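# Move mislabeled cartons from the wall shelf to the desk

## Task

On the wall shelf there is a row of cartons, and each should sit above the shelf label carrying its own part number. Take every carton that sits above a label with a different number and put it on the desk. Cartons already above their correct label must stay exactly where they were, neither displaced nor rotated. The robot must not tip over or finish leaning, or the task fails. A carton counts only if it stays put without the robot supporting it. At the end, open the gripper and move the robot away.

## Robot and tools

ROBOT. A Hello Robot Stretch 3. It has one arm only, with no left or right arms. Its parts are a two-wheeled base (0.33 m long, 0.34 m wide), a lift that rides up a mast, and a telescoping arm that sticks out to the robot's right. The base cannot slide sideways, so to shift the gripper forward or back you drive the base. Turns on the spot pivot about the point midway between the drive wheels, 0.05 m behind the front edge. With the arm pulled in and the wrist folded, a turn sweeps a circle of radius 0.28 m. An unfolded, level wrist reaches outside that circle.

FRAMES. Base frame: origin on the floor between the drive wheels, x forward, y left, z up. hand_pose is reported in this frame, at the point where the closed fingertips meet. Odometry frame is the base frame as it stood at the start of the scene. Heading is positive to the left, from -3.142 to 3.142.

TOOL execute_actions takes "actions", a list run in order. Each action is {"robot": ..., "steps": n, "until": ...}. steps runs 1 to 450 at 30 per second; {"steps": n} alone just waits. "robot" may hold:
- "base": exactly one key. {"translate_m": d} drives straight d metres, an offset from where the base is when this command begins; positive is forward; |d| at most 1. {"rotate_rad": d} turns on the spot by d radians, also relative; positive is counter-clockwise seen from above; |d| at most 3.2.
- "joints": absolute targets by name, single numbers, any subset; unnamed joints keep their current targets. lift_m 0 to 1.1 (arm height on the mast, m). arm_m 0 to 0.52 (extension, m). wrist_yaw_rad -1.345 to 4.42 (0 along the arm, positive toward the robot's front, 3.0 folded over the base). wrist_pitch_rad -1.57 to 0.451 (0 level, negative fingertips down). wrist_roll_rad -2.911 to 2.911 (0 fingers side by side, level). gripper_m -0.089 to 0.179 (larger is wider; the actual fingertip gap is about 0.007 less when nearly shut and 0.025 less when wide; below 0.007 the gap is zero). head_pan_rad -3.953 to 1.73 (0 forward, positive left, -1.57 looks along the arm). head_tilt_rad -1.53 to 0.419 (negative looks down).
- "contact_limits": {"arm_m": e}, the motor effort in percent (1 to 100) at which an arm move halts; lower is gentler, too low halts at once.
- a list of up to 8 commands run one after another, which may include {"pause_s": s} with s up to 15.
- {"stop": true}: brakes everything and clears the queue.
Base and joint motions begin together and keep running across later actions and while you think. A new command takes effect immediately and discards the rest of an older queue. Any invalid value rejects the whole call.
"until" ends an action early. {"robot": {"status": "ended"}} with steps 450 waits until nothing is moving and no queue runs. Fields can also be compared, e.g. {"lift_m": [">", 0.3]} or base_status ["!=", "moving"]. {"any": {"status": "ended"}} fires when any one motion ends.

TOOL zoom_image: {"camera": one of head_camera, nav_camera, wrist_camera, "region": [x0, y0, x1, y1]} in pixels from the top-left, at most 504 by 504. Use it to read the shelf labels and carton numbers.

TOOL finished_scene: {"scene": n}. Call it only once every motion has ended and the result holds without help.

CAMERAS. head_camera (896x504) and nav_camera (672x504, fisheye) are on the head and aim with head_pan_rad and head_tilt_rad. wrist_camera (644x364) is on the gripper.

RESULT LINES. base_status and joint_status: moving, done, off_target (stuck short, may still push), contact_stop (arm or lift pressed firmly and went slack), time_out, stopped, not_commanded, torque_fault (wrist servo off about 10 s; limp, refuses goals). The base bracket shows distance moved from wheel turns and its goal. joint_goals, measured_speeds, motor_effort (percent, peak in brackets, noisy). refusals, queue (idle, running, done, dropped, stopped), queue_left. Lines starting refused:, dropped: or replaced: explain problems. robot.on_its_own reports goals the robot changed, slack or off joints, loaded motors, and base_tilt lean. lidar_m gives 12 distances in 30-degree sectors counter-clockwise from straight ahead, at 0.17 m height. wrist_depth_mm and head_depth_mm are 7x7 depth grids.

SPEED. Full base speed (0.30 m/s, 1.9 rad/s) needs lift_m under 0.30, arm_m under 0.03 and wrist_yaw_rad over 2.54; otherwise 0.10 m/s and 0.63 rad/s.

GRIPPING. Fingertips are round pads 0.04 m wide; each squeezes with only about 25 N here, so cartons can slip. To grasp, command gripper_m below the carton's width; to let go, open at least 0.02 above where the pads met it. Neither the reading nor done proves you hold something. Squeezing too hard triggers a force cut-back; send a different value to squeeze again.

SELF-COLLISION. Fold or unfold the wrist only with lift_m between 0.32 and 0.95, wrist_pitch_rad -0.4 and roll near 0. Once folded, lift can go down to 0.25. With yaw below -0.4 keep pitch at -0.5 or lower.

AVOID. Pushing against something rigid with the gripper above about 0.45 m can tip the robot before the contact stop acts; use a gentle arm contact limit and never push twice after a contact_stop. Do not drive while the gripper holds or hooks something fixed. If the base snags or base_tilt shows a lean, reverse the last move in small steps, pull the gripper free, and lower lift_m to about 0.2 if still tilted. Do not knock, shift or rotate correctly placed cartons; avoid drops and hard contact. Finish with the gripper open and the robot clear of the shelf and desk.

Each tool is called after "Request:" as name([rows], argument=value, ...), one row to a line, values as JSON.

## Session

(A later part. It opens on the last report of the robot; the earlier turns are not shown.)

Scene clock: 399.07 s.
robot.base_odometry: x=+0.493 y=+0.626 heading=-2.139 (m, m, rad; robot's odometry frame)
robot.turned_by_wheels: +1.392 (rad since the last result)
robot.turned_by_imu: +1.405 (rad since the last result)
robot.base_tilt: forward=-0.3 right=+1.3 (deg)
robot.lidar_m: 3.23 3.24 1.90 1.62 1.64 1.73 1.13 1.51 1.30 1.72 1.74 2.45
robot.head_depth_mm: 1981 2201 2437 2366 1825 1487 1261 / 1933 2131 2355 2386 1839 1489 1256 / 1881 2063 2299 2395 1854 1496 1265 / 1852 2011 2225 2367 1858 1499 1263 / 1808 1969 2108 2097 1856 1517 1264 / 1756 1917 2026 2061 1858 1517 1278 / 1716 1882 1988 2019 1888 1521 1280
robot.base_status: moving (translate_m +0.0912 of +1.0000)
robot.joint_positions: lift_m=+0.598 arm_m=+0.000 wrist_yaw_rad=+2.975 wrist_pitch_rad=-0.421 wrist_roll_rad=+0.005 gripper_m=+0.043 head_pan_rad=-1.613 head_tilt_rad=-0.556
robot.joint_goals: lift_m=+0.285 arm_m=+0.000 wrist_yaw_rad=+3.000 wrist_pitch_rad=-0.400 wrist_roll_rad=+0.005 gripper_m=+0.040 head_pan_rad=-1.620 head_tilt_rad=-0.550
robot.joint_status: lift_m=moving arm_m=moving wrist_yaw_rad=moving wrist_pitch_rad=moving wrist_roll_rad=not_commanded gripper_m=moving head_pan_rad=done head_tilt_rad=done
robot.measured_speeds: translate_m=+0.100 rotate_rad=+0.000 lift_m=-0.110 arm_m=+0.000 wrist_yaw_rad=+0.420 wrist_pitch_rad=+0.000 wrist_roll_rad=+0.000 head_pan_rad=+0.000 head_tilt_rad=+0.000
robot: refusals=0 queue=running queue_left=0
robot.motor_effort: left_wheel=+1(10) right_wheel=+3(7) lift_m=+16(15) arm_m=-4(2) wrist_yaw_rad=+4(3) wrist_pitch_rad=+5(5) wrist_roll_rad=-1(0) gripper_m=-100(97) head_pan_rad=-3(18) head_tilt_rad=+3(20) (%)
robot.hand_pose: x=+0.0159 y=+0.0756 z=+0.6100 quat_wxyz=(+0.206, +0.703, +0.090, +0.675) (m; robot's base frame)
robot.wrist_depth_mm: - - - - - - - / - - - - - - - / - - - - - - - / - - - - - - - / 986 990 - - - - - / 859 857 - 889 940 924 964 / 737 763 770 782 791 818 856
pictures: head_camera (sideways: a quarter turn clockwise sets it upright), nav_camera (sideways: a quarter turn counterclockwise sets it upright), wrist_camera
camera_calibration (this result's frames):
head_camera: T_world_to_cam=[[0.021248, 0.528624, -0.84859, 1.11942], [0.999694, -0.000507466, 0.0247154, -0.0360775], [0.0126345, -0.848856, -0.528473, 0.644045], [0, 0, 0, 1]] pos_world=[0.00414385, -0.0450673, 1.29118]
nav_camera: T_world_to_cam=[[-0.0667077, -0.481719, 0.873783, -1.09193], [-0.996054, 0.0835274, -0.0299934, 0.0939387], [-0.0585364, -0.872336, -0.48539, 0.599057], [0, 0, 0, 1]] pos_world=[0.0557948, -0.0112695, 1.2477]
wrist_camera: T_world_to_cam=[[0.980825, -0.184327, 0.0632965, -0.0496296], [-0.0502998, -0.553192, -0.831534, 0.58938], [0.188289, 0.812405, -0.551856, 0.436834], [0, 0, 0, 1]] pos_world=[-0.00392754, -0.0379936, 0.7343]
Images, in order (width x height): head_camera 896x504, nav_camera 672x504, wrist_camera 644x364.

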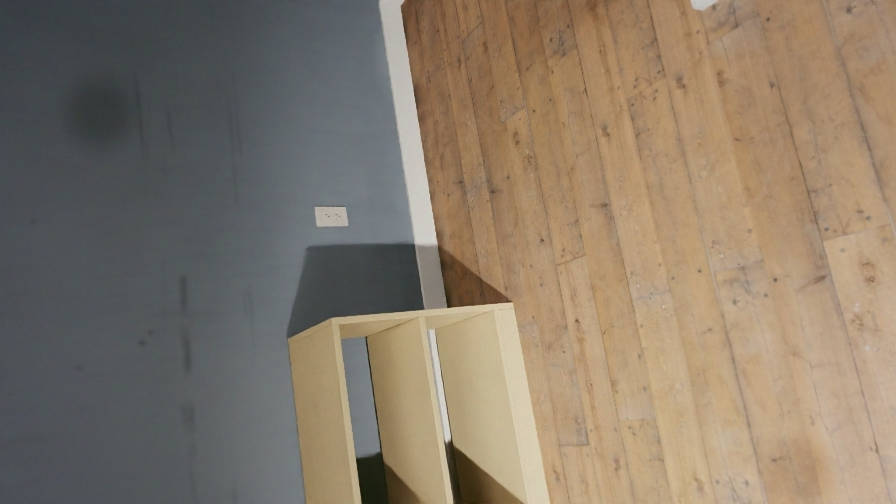

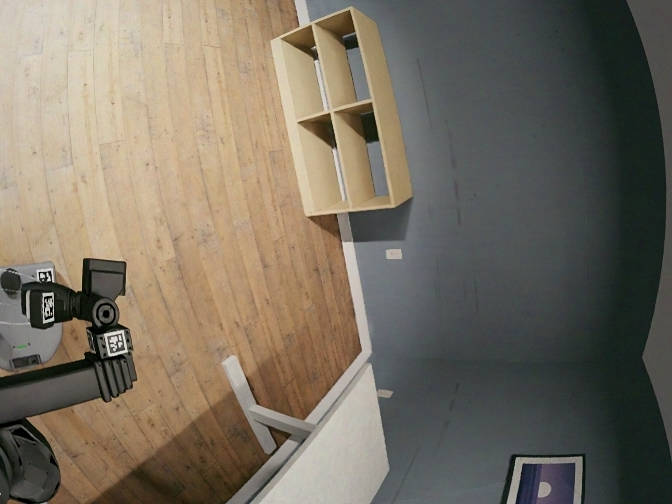

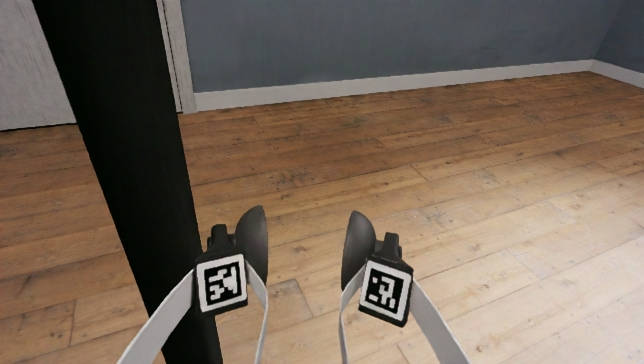

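Request:
execute_actions([
  {"steps": 150, "until": {"robot": {"lift_m": ["<", 0.298]}}},
  {"robot": {"base": {"translate_m": 1.0}}, "steps": 200, "until": {"robot": {"y": ["<", -0.05]}}},
  {"robot": {"base": {"translate_m": 1.0}}, "steps": 200, "until": {"robot": {"y": ["<", -0.615]}}},
  {"robot": {"base": {"translate_m": 0.945}}, "steps": 200, "until": {"robot": {"translate_m": [">", 0.47]}}},
  {"robot": {"joints": {"lift_m": 0.96}}, "steps": 60, "until": {"robot": {"lift_m": [">", 0.33]}}},
  {"robot": {"joints": {"wrist_yaw_rad": 0.0}}, "steps": 90, "until": {"robot": {"wrist_yaw_rad": ["<", 1.6]}}},
  {"robot": {"joints": {"wrist_pitch_rad": -1.0, "gripper_m": 0.155, "arm_m": 0.27}}, "steps": 200, "until": {"robot": {"translate_m": [">", 0.93]}}},
  {"robot": {"base": {"rotate_rad": 1.758}}, "steps": 200, "until": {"robot": {"lift_m": [">", 0.895]}}},
  {"robot": {"joints": {"arm_m": 0.50}}, "steps": 200, "until": {"robot": {"status": "ended"}}},
])

Scene clock: 417.33 s.
robot.base_odometry: x=-0.814 y=-1.424 heading=-0.381 (m, m, rad; robot's odometry frame)
robot.turned_by_wheels: +1.758 (rad since the last result)
robot.turned_by_imu: +1.772 (rad since the last result)
robot.base_tilt: forward=-0.8 right=+1.2 (deg)
robot.lidar_m: 2.25 2.29 3.00 3.53 1.74 1.60 1.51 1.38 0.95 0.90 0.92 1.20
robot.head_depth_mm: 761 830 - 1051 1188 1381 1256 / 754 807 935 1032 1174 1363 1258 / 748 802 930 1029 1142 1347 1263 / 745 812 894 1012 886 1334 1264 / 738 812 896 863 802 1322 1270 / 736 806 894 909 835 1302 1273 / 731 800 886 873 786 1294 1282
robot.base_status: done (rotate_rad +1.7579 of +1.7580)
robot.joint_positions: lift_m=+0.960 arm_m=+0.500 wrist_yaw_rad=+0.000 wrist_pitch_rad=-1.007 wrist_roll_rad=+0.005 gripper_m=+0.155 head_pan_rad=-1.613 head_tilt_rad=-0.556
robot.joint_goals: lift_m=+0.960 arm_m=+0.500 wrist_yaw_rad=+0.000 wrist_pitch_rad=-1.000 wrist_roll_rad=+0.005 gripper_m=+0.155 head_pan_rad=-1.620 head_tilt_rad=-0.550
robot.joint_status: lift_m=done arm_m=done wrist_yaw_rad=done wrist_pitch_rad=done wrist_roll_rad=not_commanded gripper_m=done head_pan_rad=done head_tilt_rad=done
robot.measured_speeds: translate_m=+0.000 rotate_rad=+0.000 lift_m=+0.000 arm_m=+0.000 wrist_yaw_rad=+0.000 wrist_pitch_rad=+0.000 wrist_roll_rad=+0.000 head_pan_rad=+0.000 head_tilt_rad=+0.000
robot: refusals=0 queue=done queue_left=0
robot.motor_effort: left_wheel=-2(13) right_wheel=+1(8) lift_m=+32(35) arm_m=+4(6) wrist_yaw_rad=+1(0) wrist_pitch_rad=+2(5) wrist_roll_rad=+0(0) gripper_m=+0(97) head_pan_rad=-3(3) head_tilt_rad=+3(3) (%)
robot.hand_pose: x=-0.0216 y=-0.7613 z=+0.8689 quat_wxyz=(+0.618, +0.340, -0.620, -0.342) (m; robot's base frame)
robot.wrist_depth_mm: 216 218 222 224 227 229 231 / 234 238 258 272 275 281 287 / 220 224 313 348 358 366 370 / 208 211 347 425 509 511 531 / 199 201 343 649 851 789 933 / - 191 340 - - - - / 178 181 339 931 968 974 -
pictures: head_camera (sideways: a quarter turn clockwise sets it upright), nav_camera (sideways: a quarter turn counterclockwise sets it upright), wrist_camera
camera_calibration (this result's frames):
head_camera: T_world_to_cam=[[0.0212684, 0.52858, -0.848617, 1.11945], [0.999694, -0.000548271, 0.0247133, -0.0360747], [0.0125977, -0.848884, -0.52843, 0.643989], [0, 0, 0, 1]] pos_world=[0.00414193, -0.0450678, 1.29118]
nav_camera: T_world_to_cam=[[-0.066726, -0.481672, 0.873808, -1.09196], [-0.996051, 0.0835677, -0.0299955, 0.0939414], [-0.0585742, -0.872358, -0.485346, 0.598999], [0, 0, 0, 1]] pos_world=[0.0557942, -0.0112743, 1.2477]
wrist_camera: T_world_to_cam=[[-0.997814, -0.0185577, 0.0634196, -0.100153], [-0.0417388, 0.921059, -0.38718, 1.07625], [-0.051228, -0.388981, -0.919821, 0.666606], [0, 0, 0, 1]] pos_world=[-0.0208636, -0.733851, 1.03621]
Images, in order (width x height): head_camera 896x504, nav_camera 672x504, wrist_camera 644x364.

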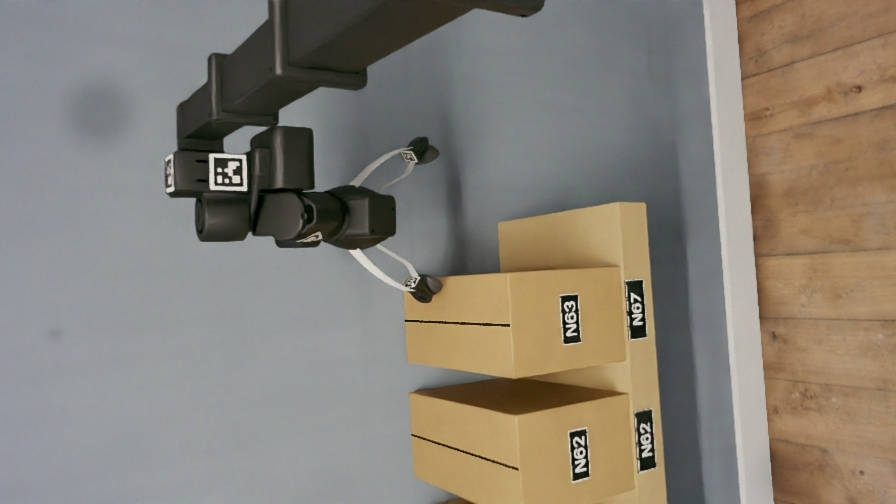

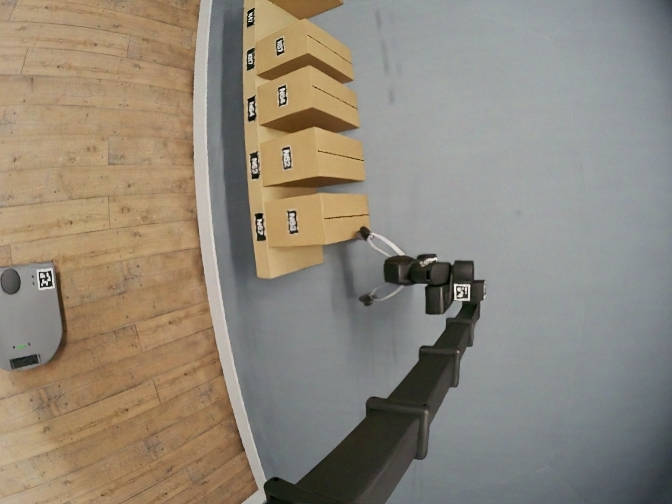

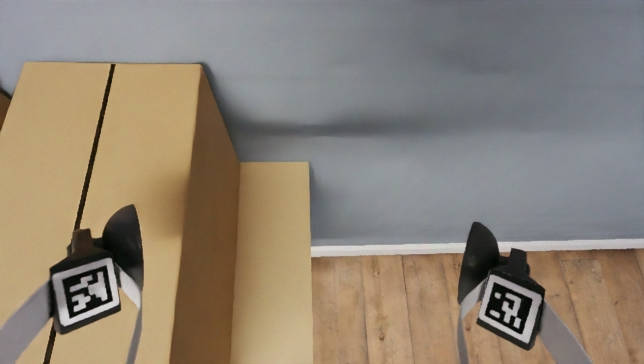

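Request:
zoom_image(camera="head_camera", region=[380, 250, 560, 440])

Request:
zoom_image(camera="wrist_camera", region=[0, 40, 260, 364])

Region (380, 250, 560, 440) of head_camera's 896x504 image, scaled by 2.653, with more detail than that image has; it fills the left 477 columns of this view, and the rest is white.

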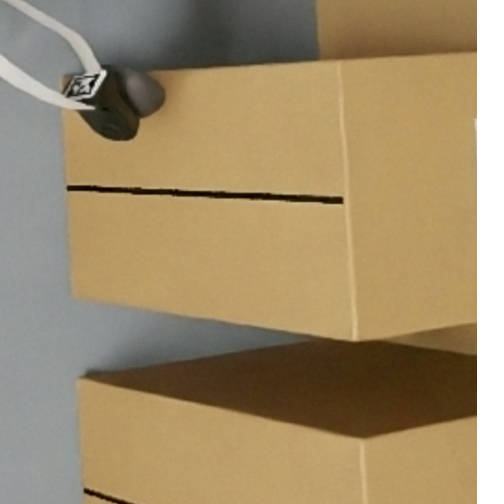

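Region (0, 40, 260, 364) of wrist_camera's 644x364 image, scaled by 1.556; it fills the left 404 columns of this view, and the rest is white.

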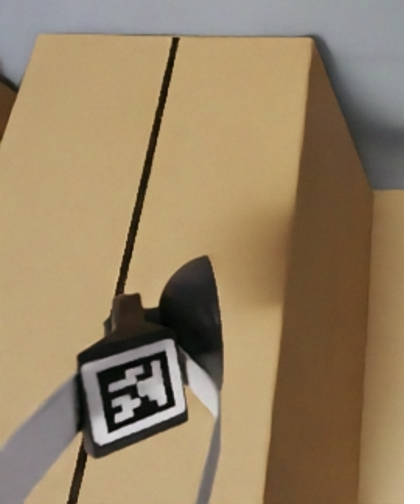

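Request:
execute_actions([
  {"robot": {"base": {"rotate_rad": 0.1795}, "joints": {"wrist_yaw_rad": -0.109, "arm_m": 0.52, "lift_m": 0.946}}, "steps": 90, "until": {"robot": {"status": "ended"}}},
])

Scene clock: 454.37 s.
robot.base_odometry: x=-0.814 y=-1.424 heading=-0.201 (m, m, rad; robot's odometry frame)
robot.turned_by_wheels: +0.179 (rad since the last result)
robot.turned_by_imu: +0.181 (rad since the last result)
robot.base_tilt: forward=-0.8 right=+1.2 (deg)
robot.lidar_m: 2.25 2.42 3.56 3.39 1.86 1.53 1.51 1.16 0.91 0.90 0.97 1.45
robot.head_depth_mm: 726 792 - 1000 1115 1281 1253 / 733 785 909 998 1082 1297 1256 / 739 788 - 895 843 1321 1263 / 748 816 911 894 832 1352 1268 / 756 832 920 864 851 1372 1274 / 766 842 935 917 881 1403 1274 / 774 855 946 872 861 1407 1281
robot.base_status: done (rotate_rad +0.1794 of +0.1795)
robot.joint_positions: lift_m=+0.946 arm_m=+0.518 wrist_yaw_rad=-0.107 wrist_pitch_rad=-1.007 wrist_roll_rad=+0.005 gripper_m=+0.155 head_pan_rad=-1.613 head_tilt_rad=-0.556
robot.joint_goals: lift_m=+0.946 arm_m=+0.520 wrist_yaw_rad=-0.109 wrist_pitch_rad=-1.000 wrist_roll_rad=+0.005 gripper_m=+0.155 head_pan_rad=-1.620 head_tilt_rad=-0.550
robot.joint_status: lift_m=done arm_m=done wrist_yaw_rad=done wrist_pitch_rad=done wrist_roll_rad=not_commanded gripper_m=done head_pan_rad=done head_tilt_rad=done
robot.measured_speeds: translate_m=+0.000 rotate_rad=+0.000 lift_m=+0.000 arm_m=+0.000 wrist_yaw_rad=+0.000 wrist_pitch_rad=+0.000 wrist_roll_rad=+0.000 head_pan_rad=+0.000 head_tilt_rad=+0.000
robot: refusals=0 queue=done queue_left=0
robot.motor_effort: left_wheel=-3(12) right_wheel=+2(9) lift_m=+15(30) arm_m=+3(1) wrist_yaw_rad=-2(2) wrist_pitch_rad=+2(2) wrist_roll_rad=+0(0) gripper_m=+0(0) head_pan_rad=-3(4) head_tilt_rad=+3(3) (%)
robot.hand_pose: x=-0.0341 y=-0.7793 z=+0.8557 quat_wxyz=(+0.599, +0.307, -0.638, -0.375) (m; robot's base frame)
robot.wrist_depth_mm: 204 202 199 198 195 192 190 / 219 225 227 228 233 233 230 / 205 214 215 218 285 296 290 / 194 216 201 205 386 404 401 / 185 249 189 193 380 589 622 / - 243 180 183 360 - - / 166 209 171 174 341 961 996
pictures: head_camera (sideways: a quarter turn clockwise sets it upright), nav_camera (sideways: a quarter turn counterclockwise sets it upright), wrist_camera
camera_calibration (this result's frames):
head_camera: T_world_to_cam=[[0.0212678, 0.528548, -0.848637, 1.11948], [0.999694, -0.000548777, 0.0247117, -0.0360727], [0.0125956, -0.848903, -0.528398, 0.643948], [0, 0, 0, 1]] pos_world=[0.00414185, -0.0450682, 1.29118]
nav_camera: T_world_to_cam=[[-0.0667253, -0.481639, 0.873826, -1.09198], [-0.99605, 0.083568, -0.029997, 0.0939434], [-0.0585762, -0.872376, -0.485313, 0.598957], [0, 0, 0, 1]] pos_world=[0.0557941, -0.0112764, 1.2477]
wrist_camera: T_world_to_cam=[[-0.99406, 0.0884466, 0.0634176, -0.028596], [0.0571861, 0.920268, -0.387087, 1.08994], [-0.0925977, -0.381161, -0.91986, 0.651557], [0, 0, 0, 1]] pos_world=[-0.0304227, -0.752157, 1.02306]
Images, in order (width x height): head_camera 896x504, nav_camera 672x504, wrist_camera 644x364.

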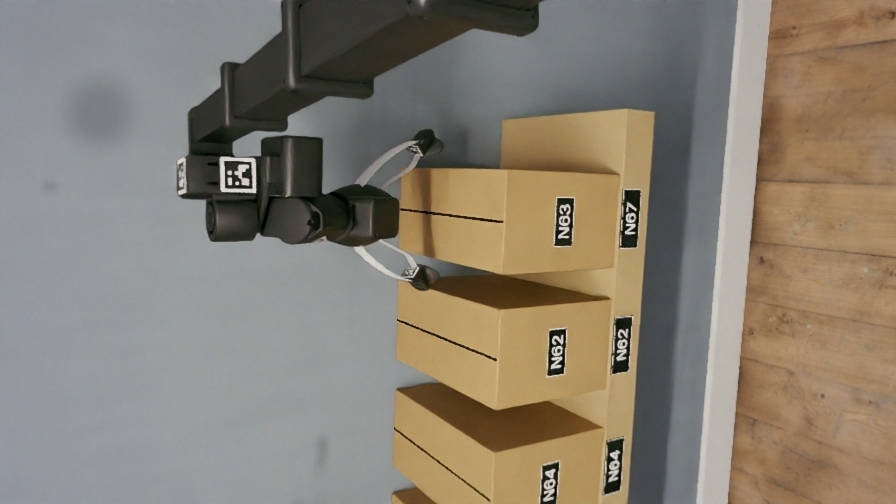

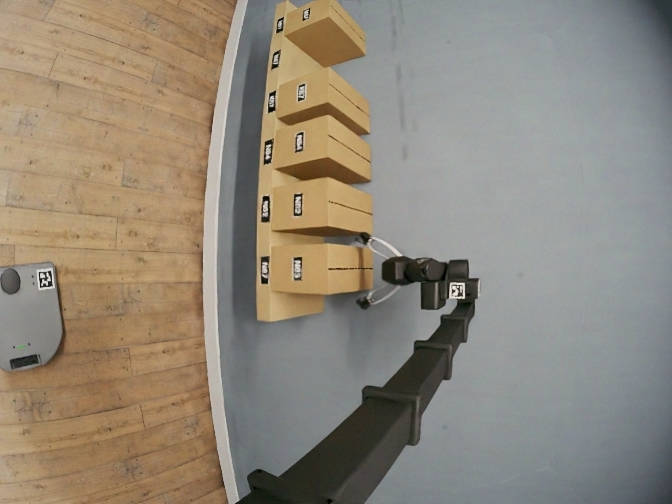

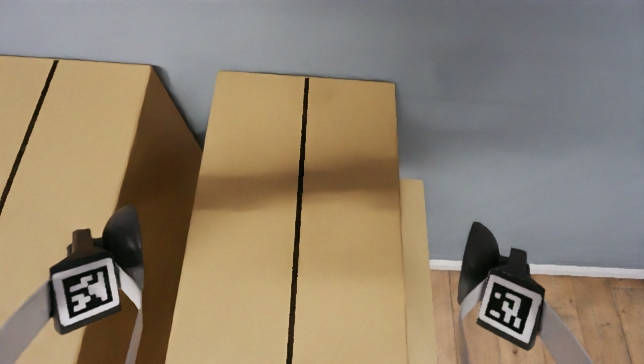

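Request:
zoom_image(camera="wrist_camera", region=[30, 160, 230, 364])

Request:
zoom_image(camera="wrist_camera", region=[270, 160, 500, 364])

Request:
zoom_image(camera="head_camera", region=[350, 120, 530, 320])

Region (30, 160, 230, 364) of wrist_camera's 644x364 image, scaled by 2.471; it fills the left 494 columns of this view, and the rest is white.

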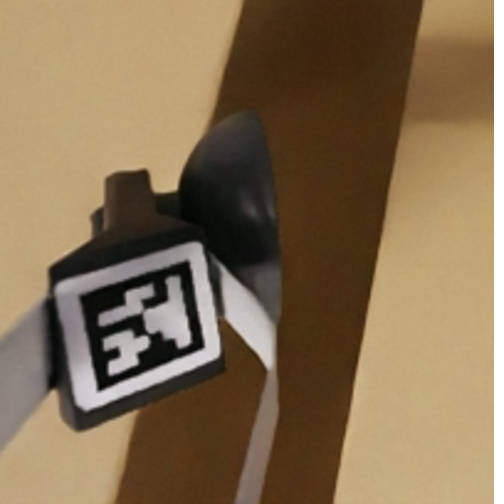

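Region (270, 160, 500, 364) of wrist_camera's 644x364 image, scaled by 2.191; it fills the top 447 rows of this view, and the rest is white.

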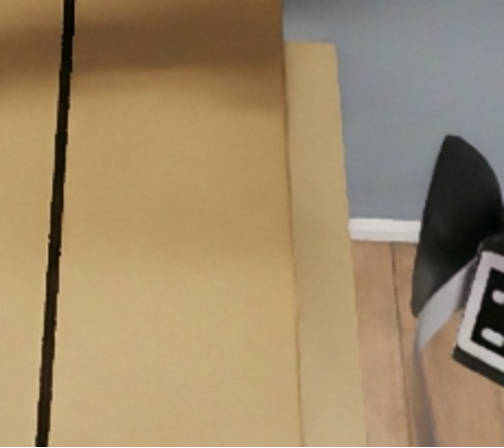

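Region (350, 120, 530, 320) of head_camera's 896x504 image, scaled by 2.520, with more detail than that image has; it fills the left 454 columns of this view, and the rest is white.

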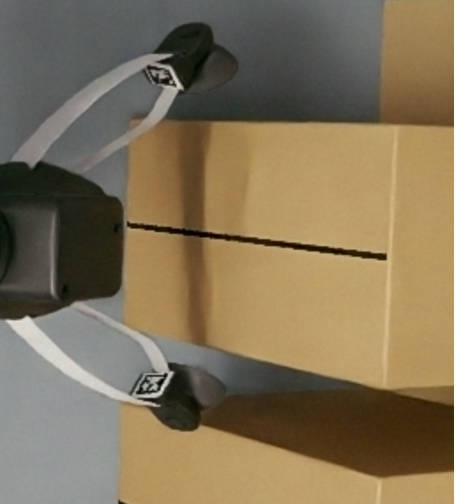

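Request:
execute_actions([
  {"robot": {"joints": {"lift_m": 0.901}}, "steps": 60, "until": {"robot": {"lift_m": ["<=", 0.903]}}},
  {"robot": {"joints": {"gripper_m": 0.085}}, "steps": 90, "until": {"robot": {"status": "ended"}}},
])

Scene clock: 467.57 s.
robot.base_odometry: x=-0.814 y=-1.424 heading=-0.201 (m, m, rad; robot's odometry frame)
robot.turned_by_wheels: +0.000 (rad since the last result)
robot.turned_by_imu: +0.000 (rad since the last result)
robot.base_tilt: forward=-0.8 right=+1.3 (deg)
robot.lidar_m: 2.25 2.43 3.52 3.37 1.87 1.53 1.51 1.16 0.92 0.90 0.97 1.45
robot.head_depth_mm: 724 793 866 - 1139 1280 1262 / 733 801 904 1005 1082 1310 1267 / 740 802 - 853 842 1331 1267 / 747 819 914 856 832 1351 1269 / 757 830 921 861 849 1373 1267 / 765 840 935 913 880 1395 1276 / 773 851 948 872 863 1407 1277
robot.base_status: done (rotate_rad +0.1794 of +0.1795)
robot.joint_positions: lift_m=+0.901 arm_m=+0.518 wrist_yaw_rad=-0.107 wrist_pitch_rad=-1.008 wrist_roll_rad=+0.005 gripper_m=+0.123 head_pan_rad=-1.613 head_tilt_rad=-0.556
robot.joint_goals: lift_m=+0.901 arm_m=+0.520 wrist_yaw_rad=-0.109 wrist_pitch_rad=-1.000 wrist_roll_rad=+0.005 gripper_m=+0.085 head_pan_rad=-1.620 head_tilt_rad=-0.550
robot.joint_status: lift_m=done arm_m=done wrist_yaw_rad=done wrist_pitch_rad=done wrist_roll_rad=not_commanded gripper_m=off_target head_pan_rad=done head_tilt_rad=done
robot.measured_speeds: translate_m=+0.000 rotate_rad=+0.000 lift_m=+0.000 arm_m=+0.000 wrist_yaw_rad=+0.000 wrist_pitch_rad=+0.000 wrist_roll_rad=+0.000 head_pan_rad=+0.000 head_tilt_rad=+0.000
robot: refusals=0 queue=done queue_left=0
robot.motor_effort: left_wheel=-2(3) right_wheel=+1(2) lift_m=+15(15) arm_m=+3(3) wrist_yaw_rad=-2(2) wrist_pitch_rad=+2(2) wrist_roll_rad=-1(0) gripper_m=-100(100) head_pan_rad=-3(3) head_tilt_rad=+2(3) (%)
robot.hand_pose: x=-0.0341 y=-0.7791 z=+0.8106 quat_wxyz=(+0.599, +0.307, -0.638, -0.375) (m; robot's base frame)
robot.wrist_depth_mm: 178 193 187 186 189 193 191 / 166 209 174 176 182 233 231 / 158 212 162 165 169 297 289 / 153 199 152 155 160 405 398 / 152 161 145 146 149 649 615 / 149 136 137 140 142 974 995 / 160 182 130 132 134 923 958
pictures: head_camera (sideways: a quarter turn clockwise sets it upright), nav_camera (sideways: a quarter turn counterclockwise sets it upright), wrist_camera
camera_calibration (this result's frames):
head_camera: T_world_to_cam=[[0.0212678, 0.528548, -0.848637, 1.11948], [0.999694, -0.000548775, 0.0247117, -0.0360727], [0.0125956, -0.848903, -0.528398, 0.643948], [0, 0, 0, 1]] pos_world=[0.00414185, -0.0450682, 1.29118]
nav_camera: T_world_to_cam=[[-0.0667253, -0.481639, 0.873826, -1.09198], [-0.99605, 0.083568, -0.029997, 0.0939434], [-0.0585762, -0.872376, -0.485313, 0.598957], [0, 0, 0, 1]] pos_world=[0.0557941, -0.0112764, 1.2477]
wrist_camera: T_world_to_cam=[[-0.994067, 0.0883875, 0.0633979, -0.0257612], [0.0572283, 0.920639, -0.386199, 1.07184], [-0.0925017, -0.380279, -0.920234, 0.611142], [0, 0, 0, 1]] pos_world=[-0.0304164, -0.752097, 0.977971]
Images, in order (width x height): head_camera 896x504, nav_camera 672x504, wrist_camera 644x364.

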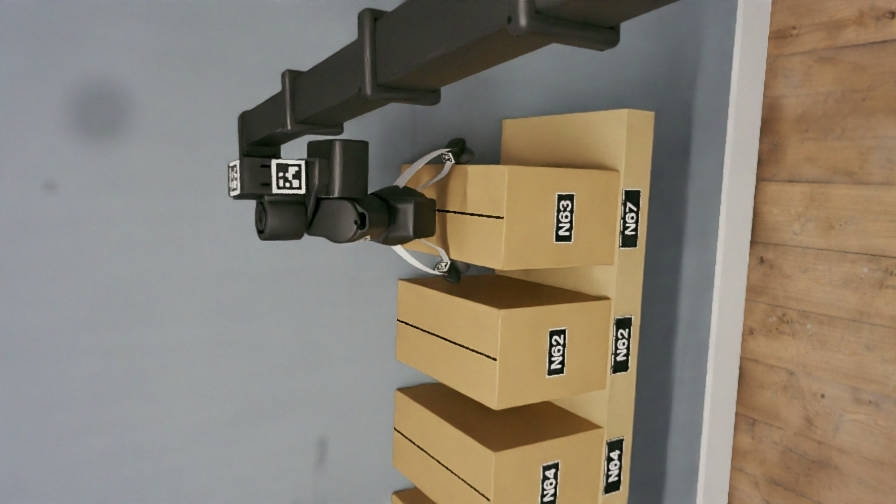

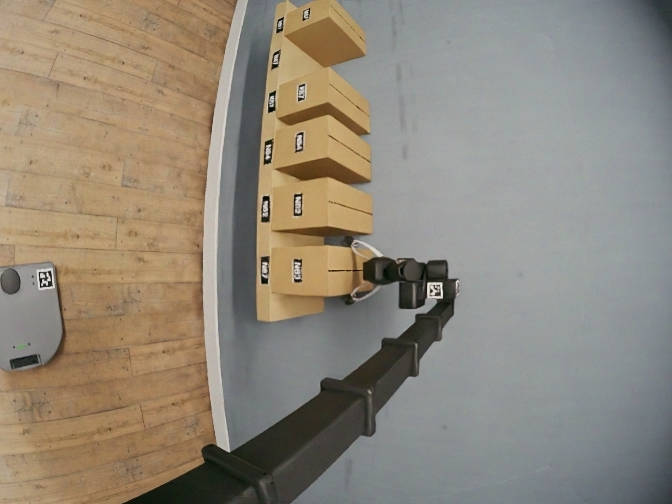

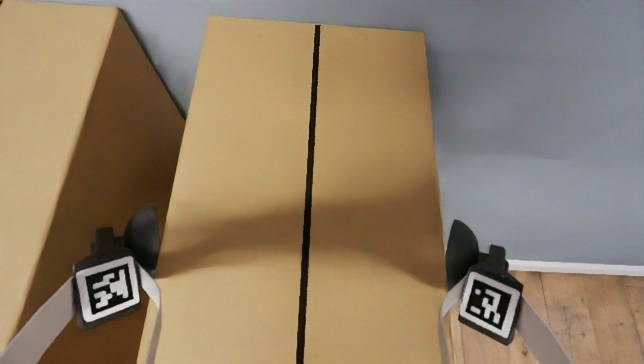

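Request:
execute_actions(actions=[])

Scene clock: 501.30 s.
robot.base_odometry: x=-0.814 y=-1.424 heading=-0.201 (m, m, rad; robot's odometry frame)
robot.turned_by_wheels: +0.000 (rad since the last result)
robot.turned_by_imu: +0.000 (rad since the last result)
robot.base_tilt: forward=-0.8 right=+1.2 (deg)
robot.lidar_m: 2.25 2.42 3.53 3.37 1.86 1.52 1.51 1.16 0.91 0.90 0.97 1.45
robot.head_depth_mm: 725 795 863 - 1133 1275 1258 / 733 800 905 1004 1078 1300 1262 / 742 803 - 850 838 1331 1267 / 748 819 912 871 829 1346 1270 / 755 831 924 864 851 1379 1269 / 767 843 936 916 877 1398 1279 / 773 850 947 870 863 1410 1276
robot.base_status: done (rotate_rad +0.1794 of +0.1795)
robot.joint_positions: lift_m=+0.901 arm_m=+0.518 wrist_yaw_rad=-0.107 wrist_pitch_rad=-1.012 wrist_roll_rad=+0.005 gripper_m=+0.086 head_pan_rad=-1.613 head_tilt_rad=-0.556
robot.joint_goals: lift_m=+0.901 arm_m=+0.520 wrist_yaw_rad=-0.109 wrist_pitch_rad=-1.000 wrist_roll_rad=+0.005 gripper_m=+0.085 head_pan_rad=-1.620 head_tilt_rad=-0.550
robot.joint_status: lift_m=done arm_m=done wrist_yaw_rad=done wrist_pitch_rad=done wrist_roll_rad=not_commanded gripper_m=off_target head_pan_rad=done head_tilt_rad=done
robot.measured_speeds: translate_m=+0.000 rotate_rad=+0.000 lift_m=+0.000 arm_m=+0.000 wrist_yaw_rad=+0.000 wrist_pitch_rad=+0.000 wrist_roll_rad=+0.000 head_pan_rad=+0.000 head_tilt_rad=+0.000
robot: refusals=0 queue=done queue_left=0
robot.motor_effort: left_wheel=-2(2) right_wheel=+1(0) lift_m=+15(15) arm_m=+3(3) wrist_yaw_rad=-1(3) wrist_pitch_rad=+3(3) wrist_roll_rad=+0(0) gripper_m=-59(100) head_pan_rad=-3(4) head_tilt_rad=+3(3) (%)
robot.hand_pose: x=-0.0340 y=-0.7782 z=+0.8101 quat_wxyz=(+0.598, +0.308, -0.637, -0.376) (m; robot's base frame)
robot.wrist_depth_mm: 176 192 183 185 189 193 192 / 165 209 171 173 178 235 232 / 158 213 159 162 167 299 293 / 153 200 151 153 157 414 399 / 153 176 142 145 147 658 643 / 146 133 135 138 140 - 996 / 160 181 129 131 133 934 957
pictures: head_camera (sideways: a quarter turn clockwise sets it upright), nav_camera (sideways: a quarter turn counterclockwise sets it upright), wrist_camera
camera_calibration (this result's frames):
head_camera: T_world_to_cam=[[0.0212678, 0.528548, -0.848637, 1.11948], [0.999694, -0.00054866, 0.0247117, -0.0360727], [0.0125957, -0.848903, -0.528398, 0.643948], [0, 0, 0, 1]] pos_world=[0.00414185, -0.0450682, 1.29118]
nav_camera: T_world_to_cam=[[-0.0667253, -0.481639, 0.873826, -1.09198], [-0.99605, 0.0835679, -0.029997, 0.0939434], [-0.0585761, -0.872376, -0.485313, 0.598957], [0, 0, 0, 1]] pos_world=[0.0557941, -0.0112764, 1.2477]
wrist_camera: T_world_to_cam=[[-0.994093, 0.088137, 0.0633253, -0.0258514], [0.0573889, 0.922148, -0.382556, 1.06905], [-0.0921127, -0.376662, -0.92176, 0.615123], [0, 0, 0, 1]] pos_world=[-0.0303898, -0.751853, 0.977605]
Images, in order (width x height): head_camera 896x504, nav_camera 672x504, wrist_camera 644x364.

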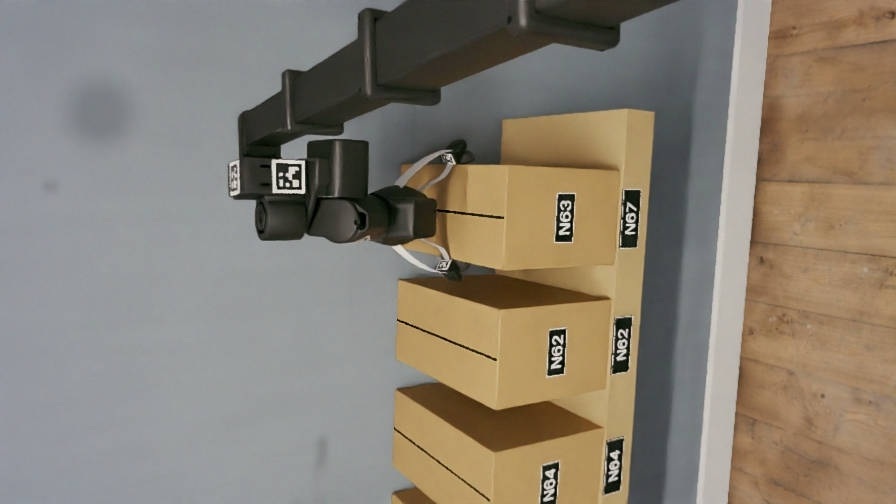

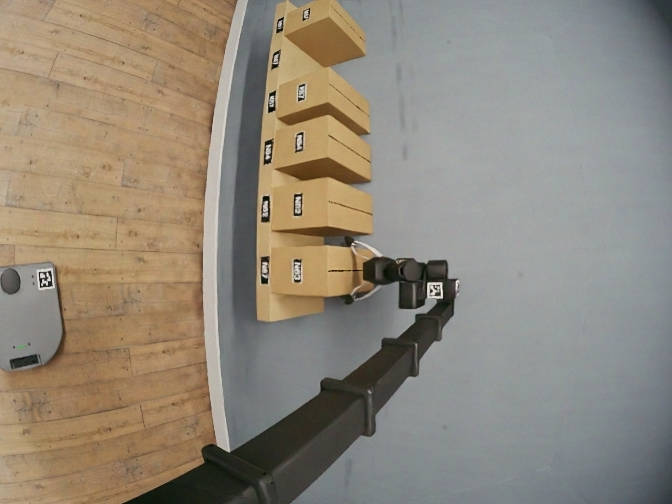

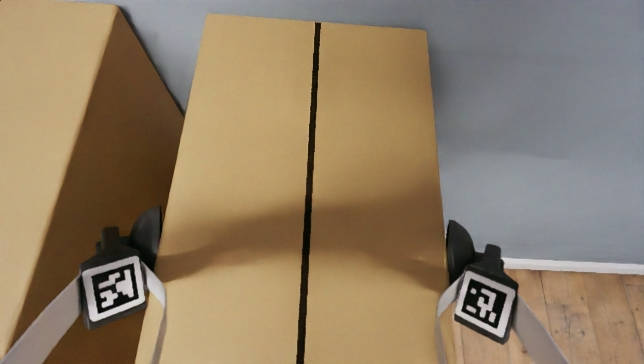

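Request:
execute_actions([
  {"robot": {"joints": {"lift_m": 0.997, "head_pan_rad": -3.14, "head_tilt_rad": -0.5}}, "steps": 60, "until": {"robot": {"lift_m": [">", 0.908]}}},
  {"robot": {"joints": {"arm_m": 0.47}}, "steps": 60, "until": {"robot": {"arm_m": ["<", 0.512]}}},
  {"robot": {"base": {"rotate_rad": -1.708}}, "steps": 150, "until": {"robot": {"rotate_rad": ["<", -1.54]}}},
  {"robot": {"base": {"translate_m": -1.0}, "joints": {"arm_m": 0.52}}, "steps": 450, "until": {"robot": {"y": [">", -0.80]}}},
  {"robot": {"base": {"translate_m": -1.0}}, "steps": 450, "until": {"robot": {"y": [">", -0.028]}}},
  {"robot": {"base": {"translate_m": -0.948}}, "steps": 2},
])

Scene clock: 539.87 s.
robot.base_odometry: x=-0.320 y=-0.021 heading=-1.909 (m, m, rad; robot's odometry frame)
robot.turned_by_wheels: -1.708 (rad since the last result)
robot.turned_by_imu: -1.714 (rad since the last result)
robot.base_tilt: forward=-0.8 right=+1.6 (deg)
robot.lidar_m: 2.38 2.46 2.32 2.22 2.30 2.15 1.91 2.21 1.22 1.12 1.59 2.13
robot.head_depth_mm: 2001 2177 1854 - - - - / 2007 2179 1857 - - - - / 2009 2209 2042 - - - - / 2023 2203 2054 2536 2023 - - / 2044 2210 2082 2499 2045 - - / 2047 2241 2436 2581 2047 - - / 2046 2231 2448 2595 2065 - -
robot.base_status: moving (translate_m -0.0067 of -0.9480)
robot.joint_positions: lift_m=+0.997 arm_m=+0.518 wrist_yaw_rad=-0.108 wrist_pitch_rad=-1.013 wrist_roll_rad=+0.005 gripper_m=+0.086 head_pan_rad=-3.133 head_tilt_rad=-0.507
robot.joint_goals: lift_m=+0.997 arm_m=+0.520 wrist_yaw_rad=-0.109 wrist_pitch_rad=-1.000 wrist_roll_rad=+0.005 gripper_m=+0.085 head_pan_rad=-3.140 head_tilt_rad=-0.500
robot.joint_status: lift_m=done arm_m=done wrist_yaw_rad=done wrist_pitch_rad=done wrist_roll_rad=not_commanded gripper_m=off_target head_pan_rad=done head_tilt_rad=done
robot.measured_speeds: translate_m=-0.100 rotate_rad=+0.000 lift_m=+0.000 arm_m=+0.000 wrist_yaw_rad=+0.000 wrist_pitch_rad=+0.000 wrist_roll_rad=+0.000 head_pan_rad=+0.000 head_tilt_rad=+0.000
robot: refusals=0 queue=running queue_left=0
robot.motor_effort: left_wheel=-1(10) right_wheel=-4(8) lift_m=+33(35) arm_m=+3(3) wrist_yaw_rad=-1(2) wrist_pitch_rad=+4(4) wrist_roll_rad=+0(0) gripper_m=-59(59) head_pan_rad=-4(43) head_tilt_rad=+3(10) (%)
robot.hand_pose: x=-0.0341 y=-0.7778 z=+0.9050 quat_wxyz=(+0.597, +0.308, -0.637, -0.377) (m; robot's base frame)
robot.wrist_depth_mm: 947 - 182 184 622 625 657 / - - 170 173 178 729 950 / - - 159 162 167 881 - / - - 150 153 156 - - / - - 143 145 148 - - / - 134 136 137 140 - - / 959 953 129 131 132 995 -
pictures: head_camera (sideways: a quarter turn clockwise sets it upright), nav_camera (sideways: a quarter turn counterclockwise sets it upright), wrist_camera
camera_calibration (this result's frames):
head_camera: T_world_to_cam=[[0.48675, 0.00533181, -0.873525, 1.1491], [0.0515511, -0.998414, 0.0226314, -0.0275822], [-0.872019, -0.056047, -0.486253, 0.594508], [0, 0, 0, 1]] pos_world=[-0.039478, -0.00034481, 1.29347]
nav_camera: T_world_to_cam=[[-0.441039, 0.0424669, 0.896483, -1.11925], [0.0311875, 0.999002, -0.0319801, 0.090261], [-0.896946, 0.0138546, -0.441923, 0.547611], [0, 0, 0, 1]] pos_world=[-0.00527079, -0.0502267, 1.24828]
wrist_camera: T_world_to_cam=[[-0.994018, 0.0890153, 0.0632839, -0.031245], [0.0583852, 0.922771, -0.3809, 1.10399], [-0.0923025, -0.374926, -0.922448, 0.704736], [0, 0, 0, 1]] pos_world=[-0.0304657, -0.751721, 1.07257]
Images, in order (width x height): head_camera 896x504, nav_camera 672x504, wrist_camera 644x364.

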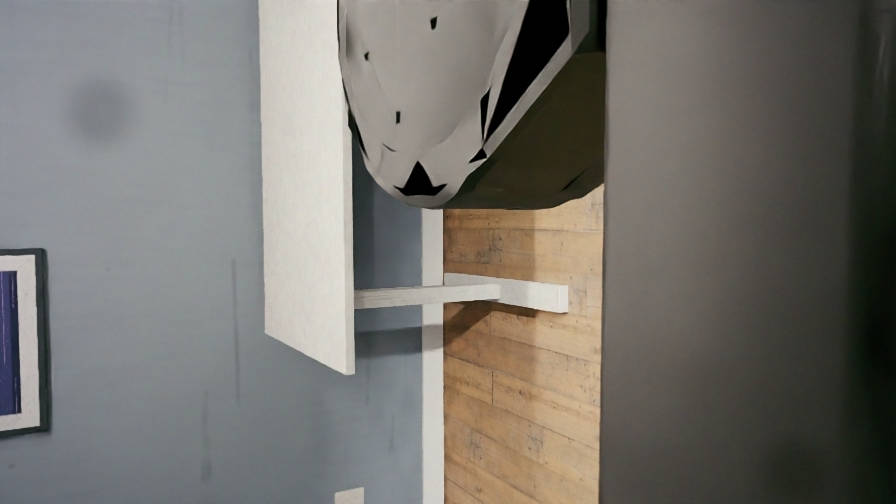

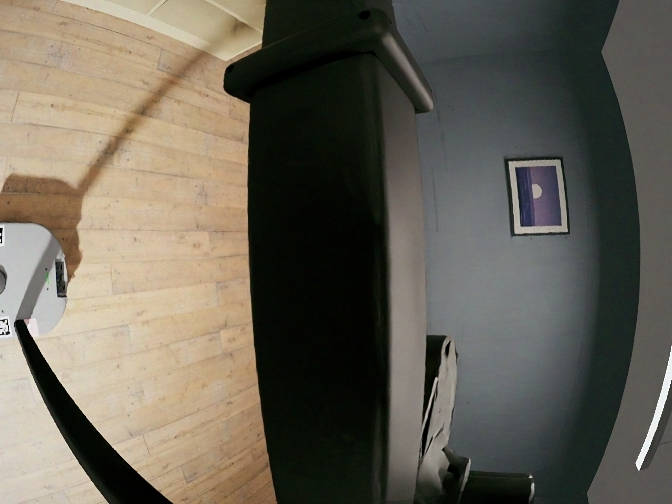

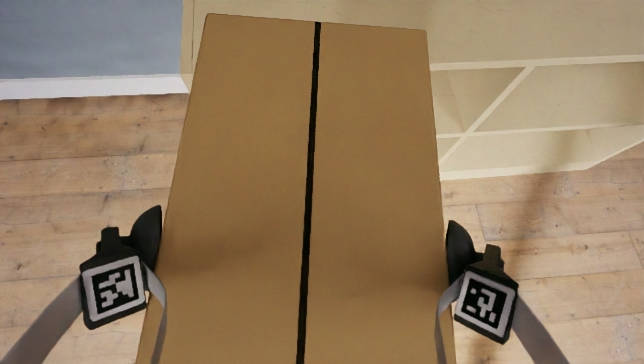

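Request:
execute_actions([
  {"robot": {"joints": {"head_pan_rad": -1.75, "head_tilt_rad": -0.7}}, "steps": 450, "until": {"robot": {"translate_m": ["<", -0.932]}}},
  {"robot": {"base": {"rotate_rad": -1.451}}, "steps": 200, "until": {"robot": {"rotate_rad": ["<", -1.33]}}},
  {"robot": {"joints": {"lift_m": 0.982}}, "steps": 200, "until": {"robot": {"status": "ended"}}},
])

Scene clock: 552.43 s.
robot.base_odometry: x=-0.007 y=+0.867 heading=+2.923 (m, m, rad; robot's odometry frame)
robot.turned_by_wheels: -1.451 (rad since the last result)
robot.turned_by_imu: -1.458 (rad since the last result)
robot.base_tilt: forward=-0.9 right=+1.3 (deg)
robot.lidar_m: 1.15 1.22 2.50 3.30 2.84 2.24 2.19 1.38 1.45 0.99 1.54 1.56
robot.head_depth_mm: 1239 1329 - 865 1615 1359 1176 / 1220 - 1036 873 1606 1364 1178 / 1192 1380 1130 874 1623 1370 1186 / - 1375 855 814 1620 1362 1185 / - - 747 783 1590 1375 1191 / 1218 1368 1149 887 1556 1373 1191 / 1217 1362 1161 891 1606 1391 1198
robot.base_status: done (rotate_rad -1.4509 of -1.4510)
robot.joint_positions: lift_m=+0.982 arm_m=+0.519 wrist_yaw_rad=-0.108 wrist_pitch_rad=-1.013 wrist_roll_rad=+0.005 gripper_m=+0.086 head_pan_rad=-1.757 head_tilt_rad=-0.691
robot.joint_goals: lift_m=+0.982 arm_m=+0.520 wrist_yaw_rad=-0.109 wrist_pitch_rad=-1.000 wrist_roll_rad=+0.005 gripper_m=+0.085 head_pan_rad=-1.750 head_tilt_rad=-0.700
robot.joint_status: lift_m=done arm_m=done wrist_yaw_rad=done wrist_pitch_rad=done wrist_roll_rad=not_commanded gripper_m=off_target head_pan_rad=done head_tilt_rad=done
robot.measured_speeds: translate_m=+0.000 rotate_rad=+0.000 lift_m=+0.000 arm_m=+0.000 wrist_yaw_rad=+0.000 wrist_pitch_rad=+0.000 wrist_roll_rad=+0.000 head_pan_rad=+0.000 head_tilt_rad=+0.000
robot: refusals=0 queue=done queue_left=0
robot.motor_effort: left_wheel=+2(11) right_wheel=-3(9) lift_m=+16(35) arm_m=+3(3) wrist_yaw_rad=-1(1) wrist_pitch_rad=+4(3) wrist_roll_rad=+0(0) gripper_m=-59(59) head_pan_rad=+3(46) head_tilt_rad=-4(18) (%)
robot.hand_pose: x=-0.0341 y=-0.7778 z=+0.8909 quat_wxyz=(+0.597, +0.308, -0.637, -0.377) (m; robot's base frame)
robot.wrist_depth_mm: 421 423 182 185 454 461 467 / 393 396 170 173 178 429 436 / 366 373 160 162 167 401 408 / 344 353 150 153 156 374 383 / 329 332 142 145 147 360 363 / 311 134 135 137 140 343 342 / 295 294 129 131 133 317 325
pictures: head_camera (sideways: a quarter turn clockwise sets it upright), nav_camera (sideways: a quarter turn counterclockwise sets it upright), wrist_camera
camera_calibration (this result's frames):
head_camera: T_world_to_cam=[[0.11701, 0.62771, -0.769603, 1.01586], [0.988626, -0.147348, 0.0301294, -0.0430536], [-0.0944868, -0.764375, -0.637811, 0.786943], [0, 0, 0, 1]] pos_world=[-0.00194635, -0.0424892, 1.28503]
nav_camera: T_world_to_cam=[[-0.155986, -0.578514, 0.800618, -0.995982], [-0.973139, 0.228945, -0.0241669, 0.0862088], [-0.169316, -0.782883, -0.598687, 0.747138], [0, 0, 0, 1]] pos_world=[0.0550364, -0.0110057, 1.24679]
wrist_camera: T_world_to_cam=[[-0.994017, 0.0890254, 0.0632777, -0.0303322], [0.058397, 0.922771, -0.380899, 1.09864], [-0.0923005, -0.374925, -0.922449, 0.691673], [0, 0, 0, 1]] pos_world=[-0.0304665, -0.751771, 1.05843]
Images, in order (width x height): head_camera 896x504, nav_camera 672x504, wrist_camera 644x364.

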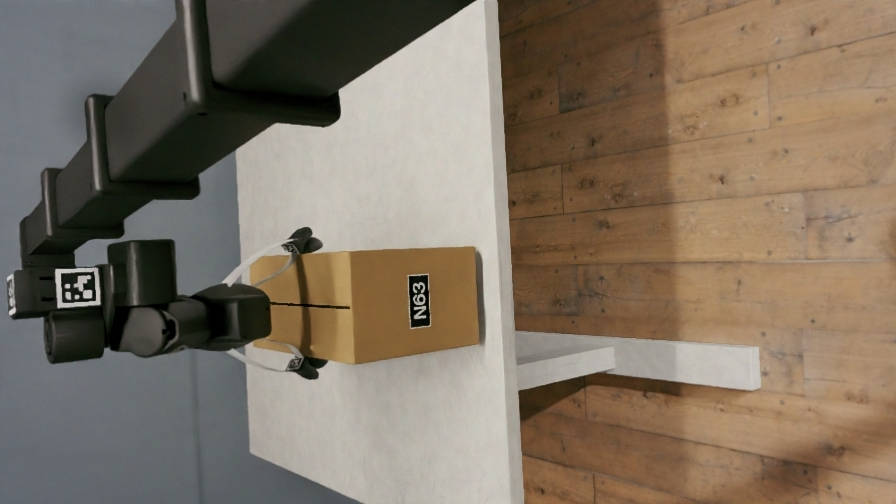

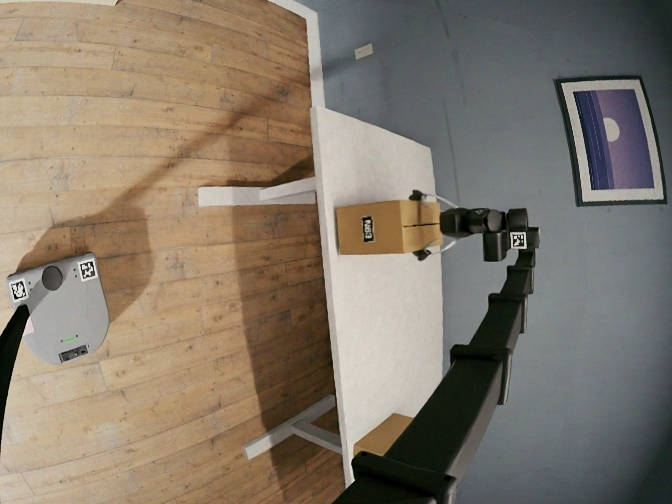

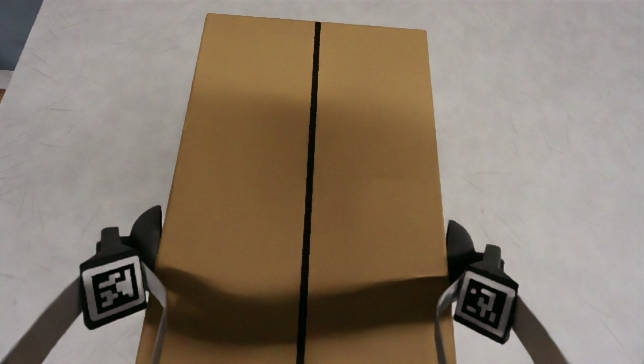

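Request:
zoom_image(camera="head_camera", region=[400, 220, 540, 380])

Request:
zoom_image(camera="nav_camera", region=[300, 370, 460, 504])

Region (400, 220, 540, 380) of head_camera's 896x504 image, scaled by 3.150, with more detail than that image has; it fills the left 441 columns of this view, and the rest is white.

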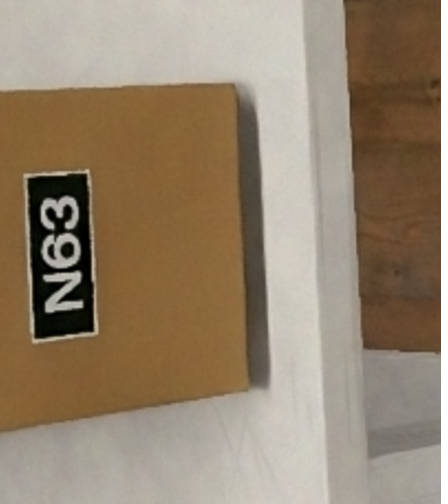

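Region (300, 370, 460, 504) of nav_camera's 672x504 image, scaled by 3.150, with more detail than that image has; it fills the top 422 rows of this view, and the rest is white.

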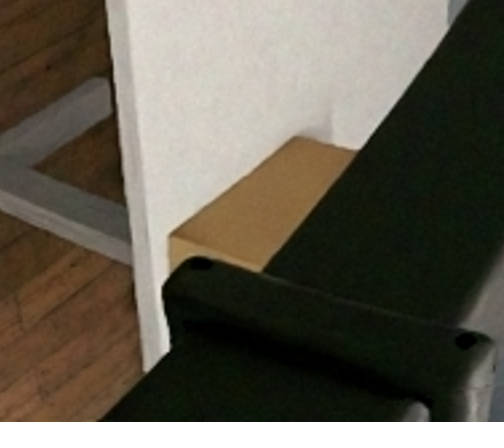

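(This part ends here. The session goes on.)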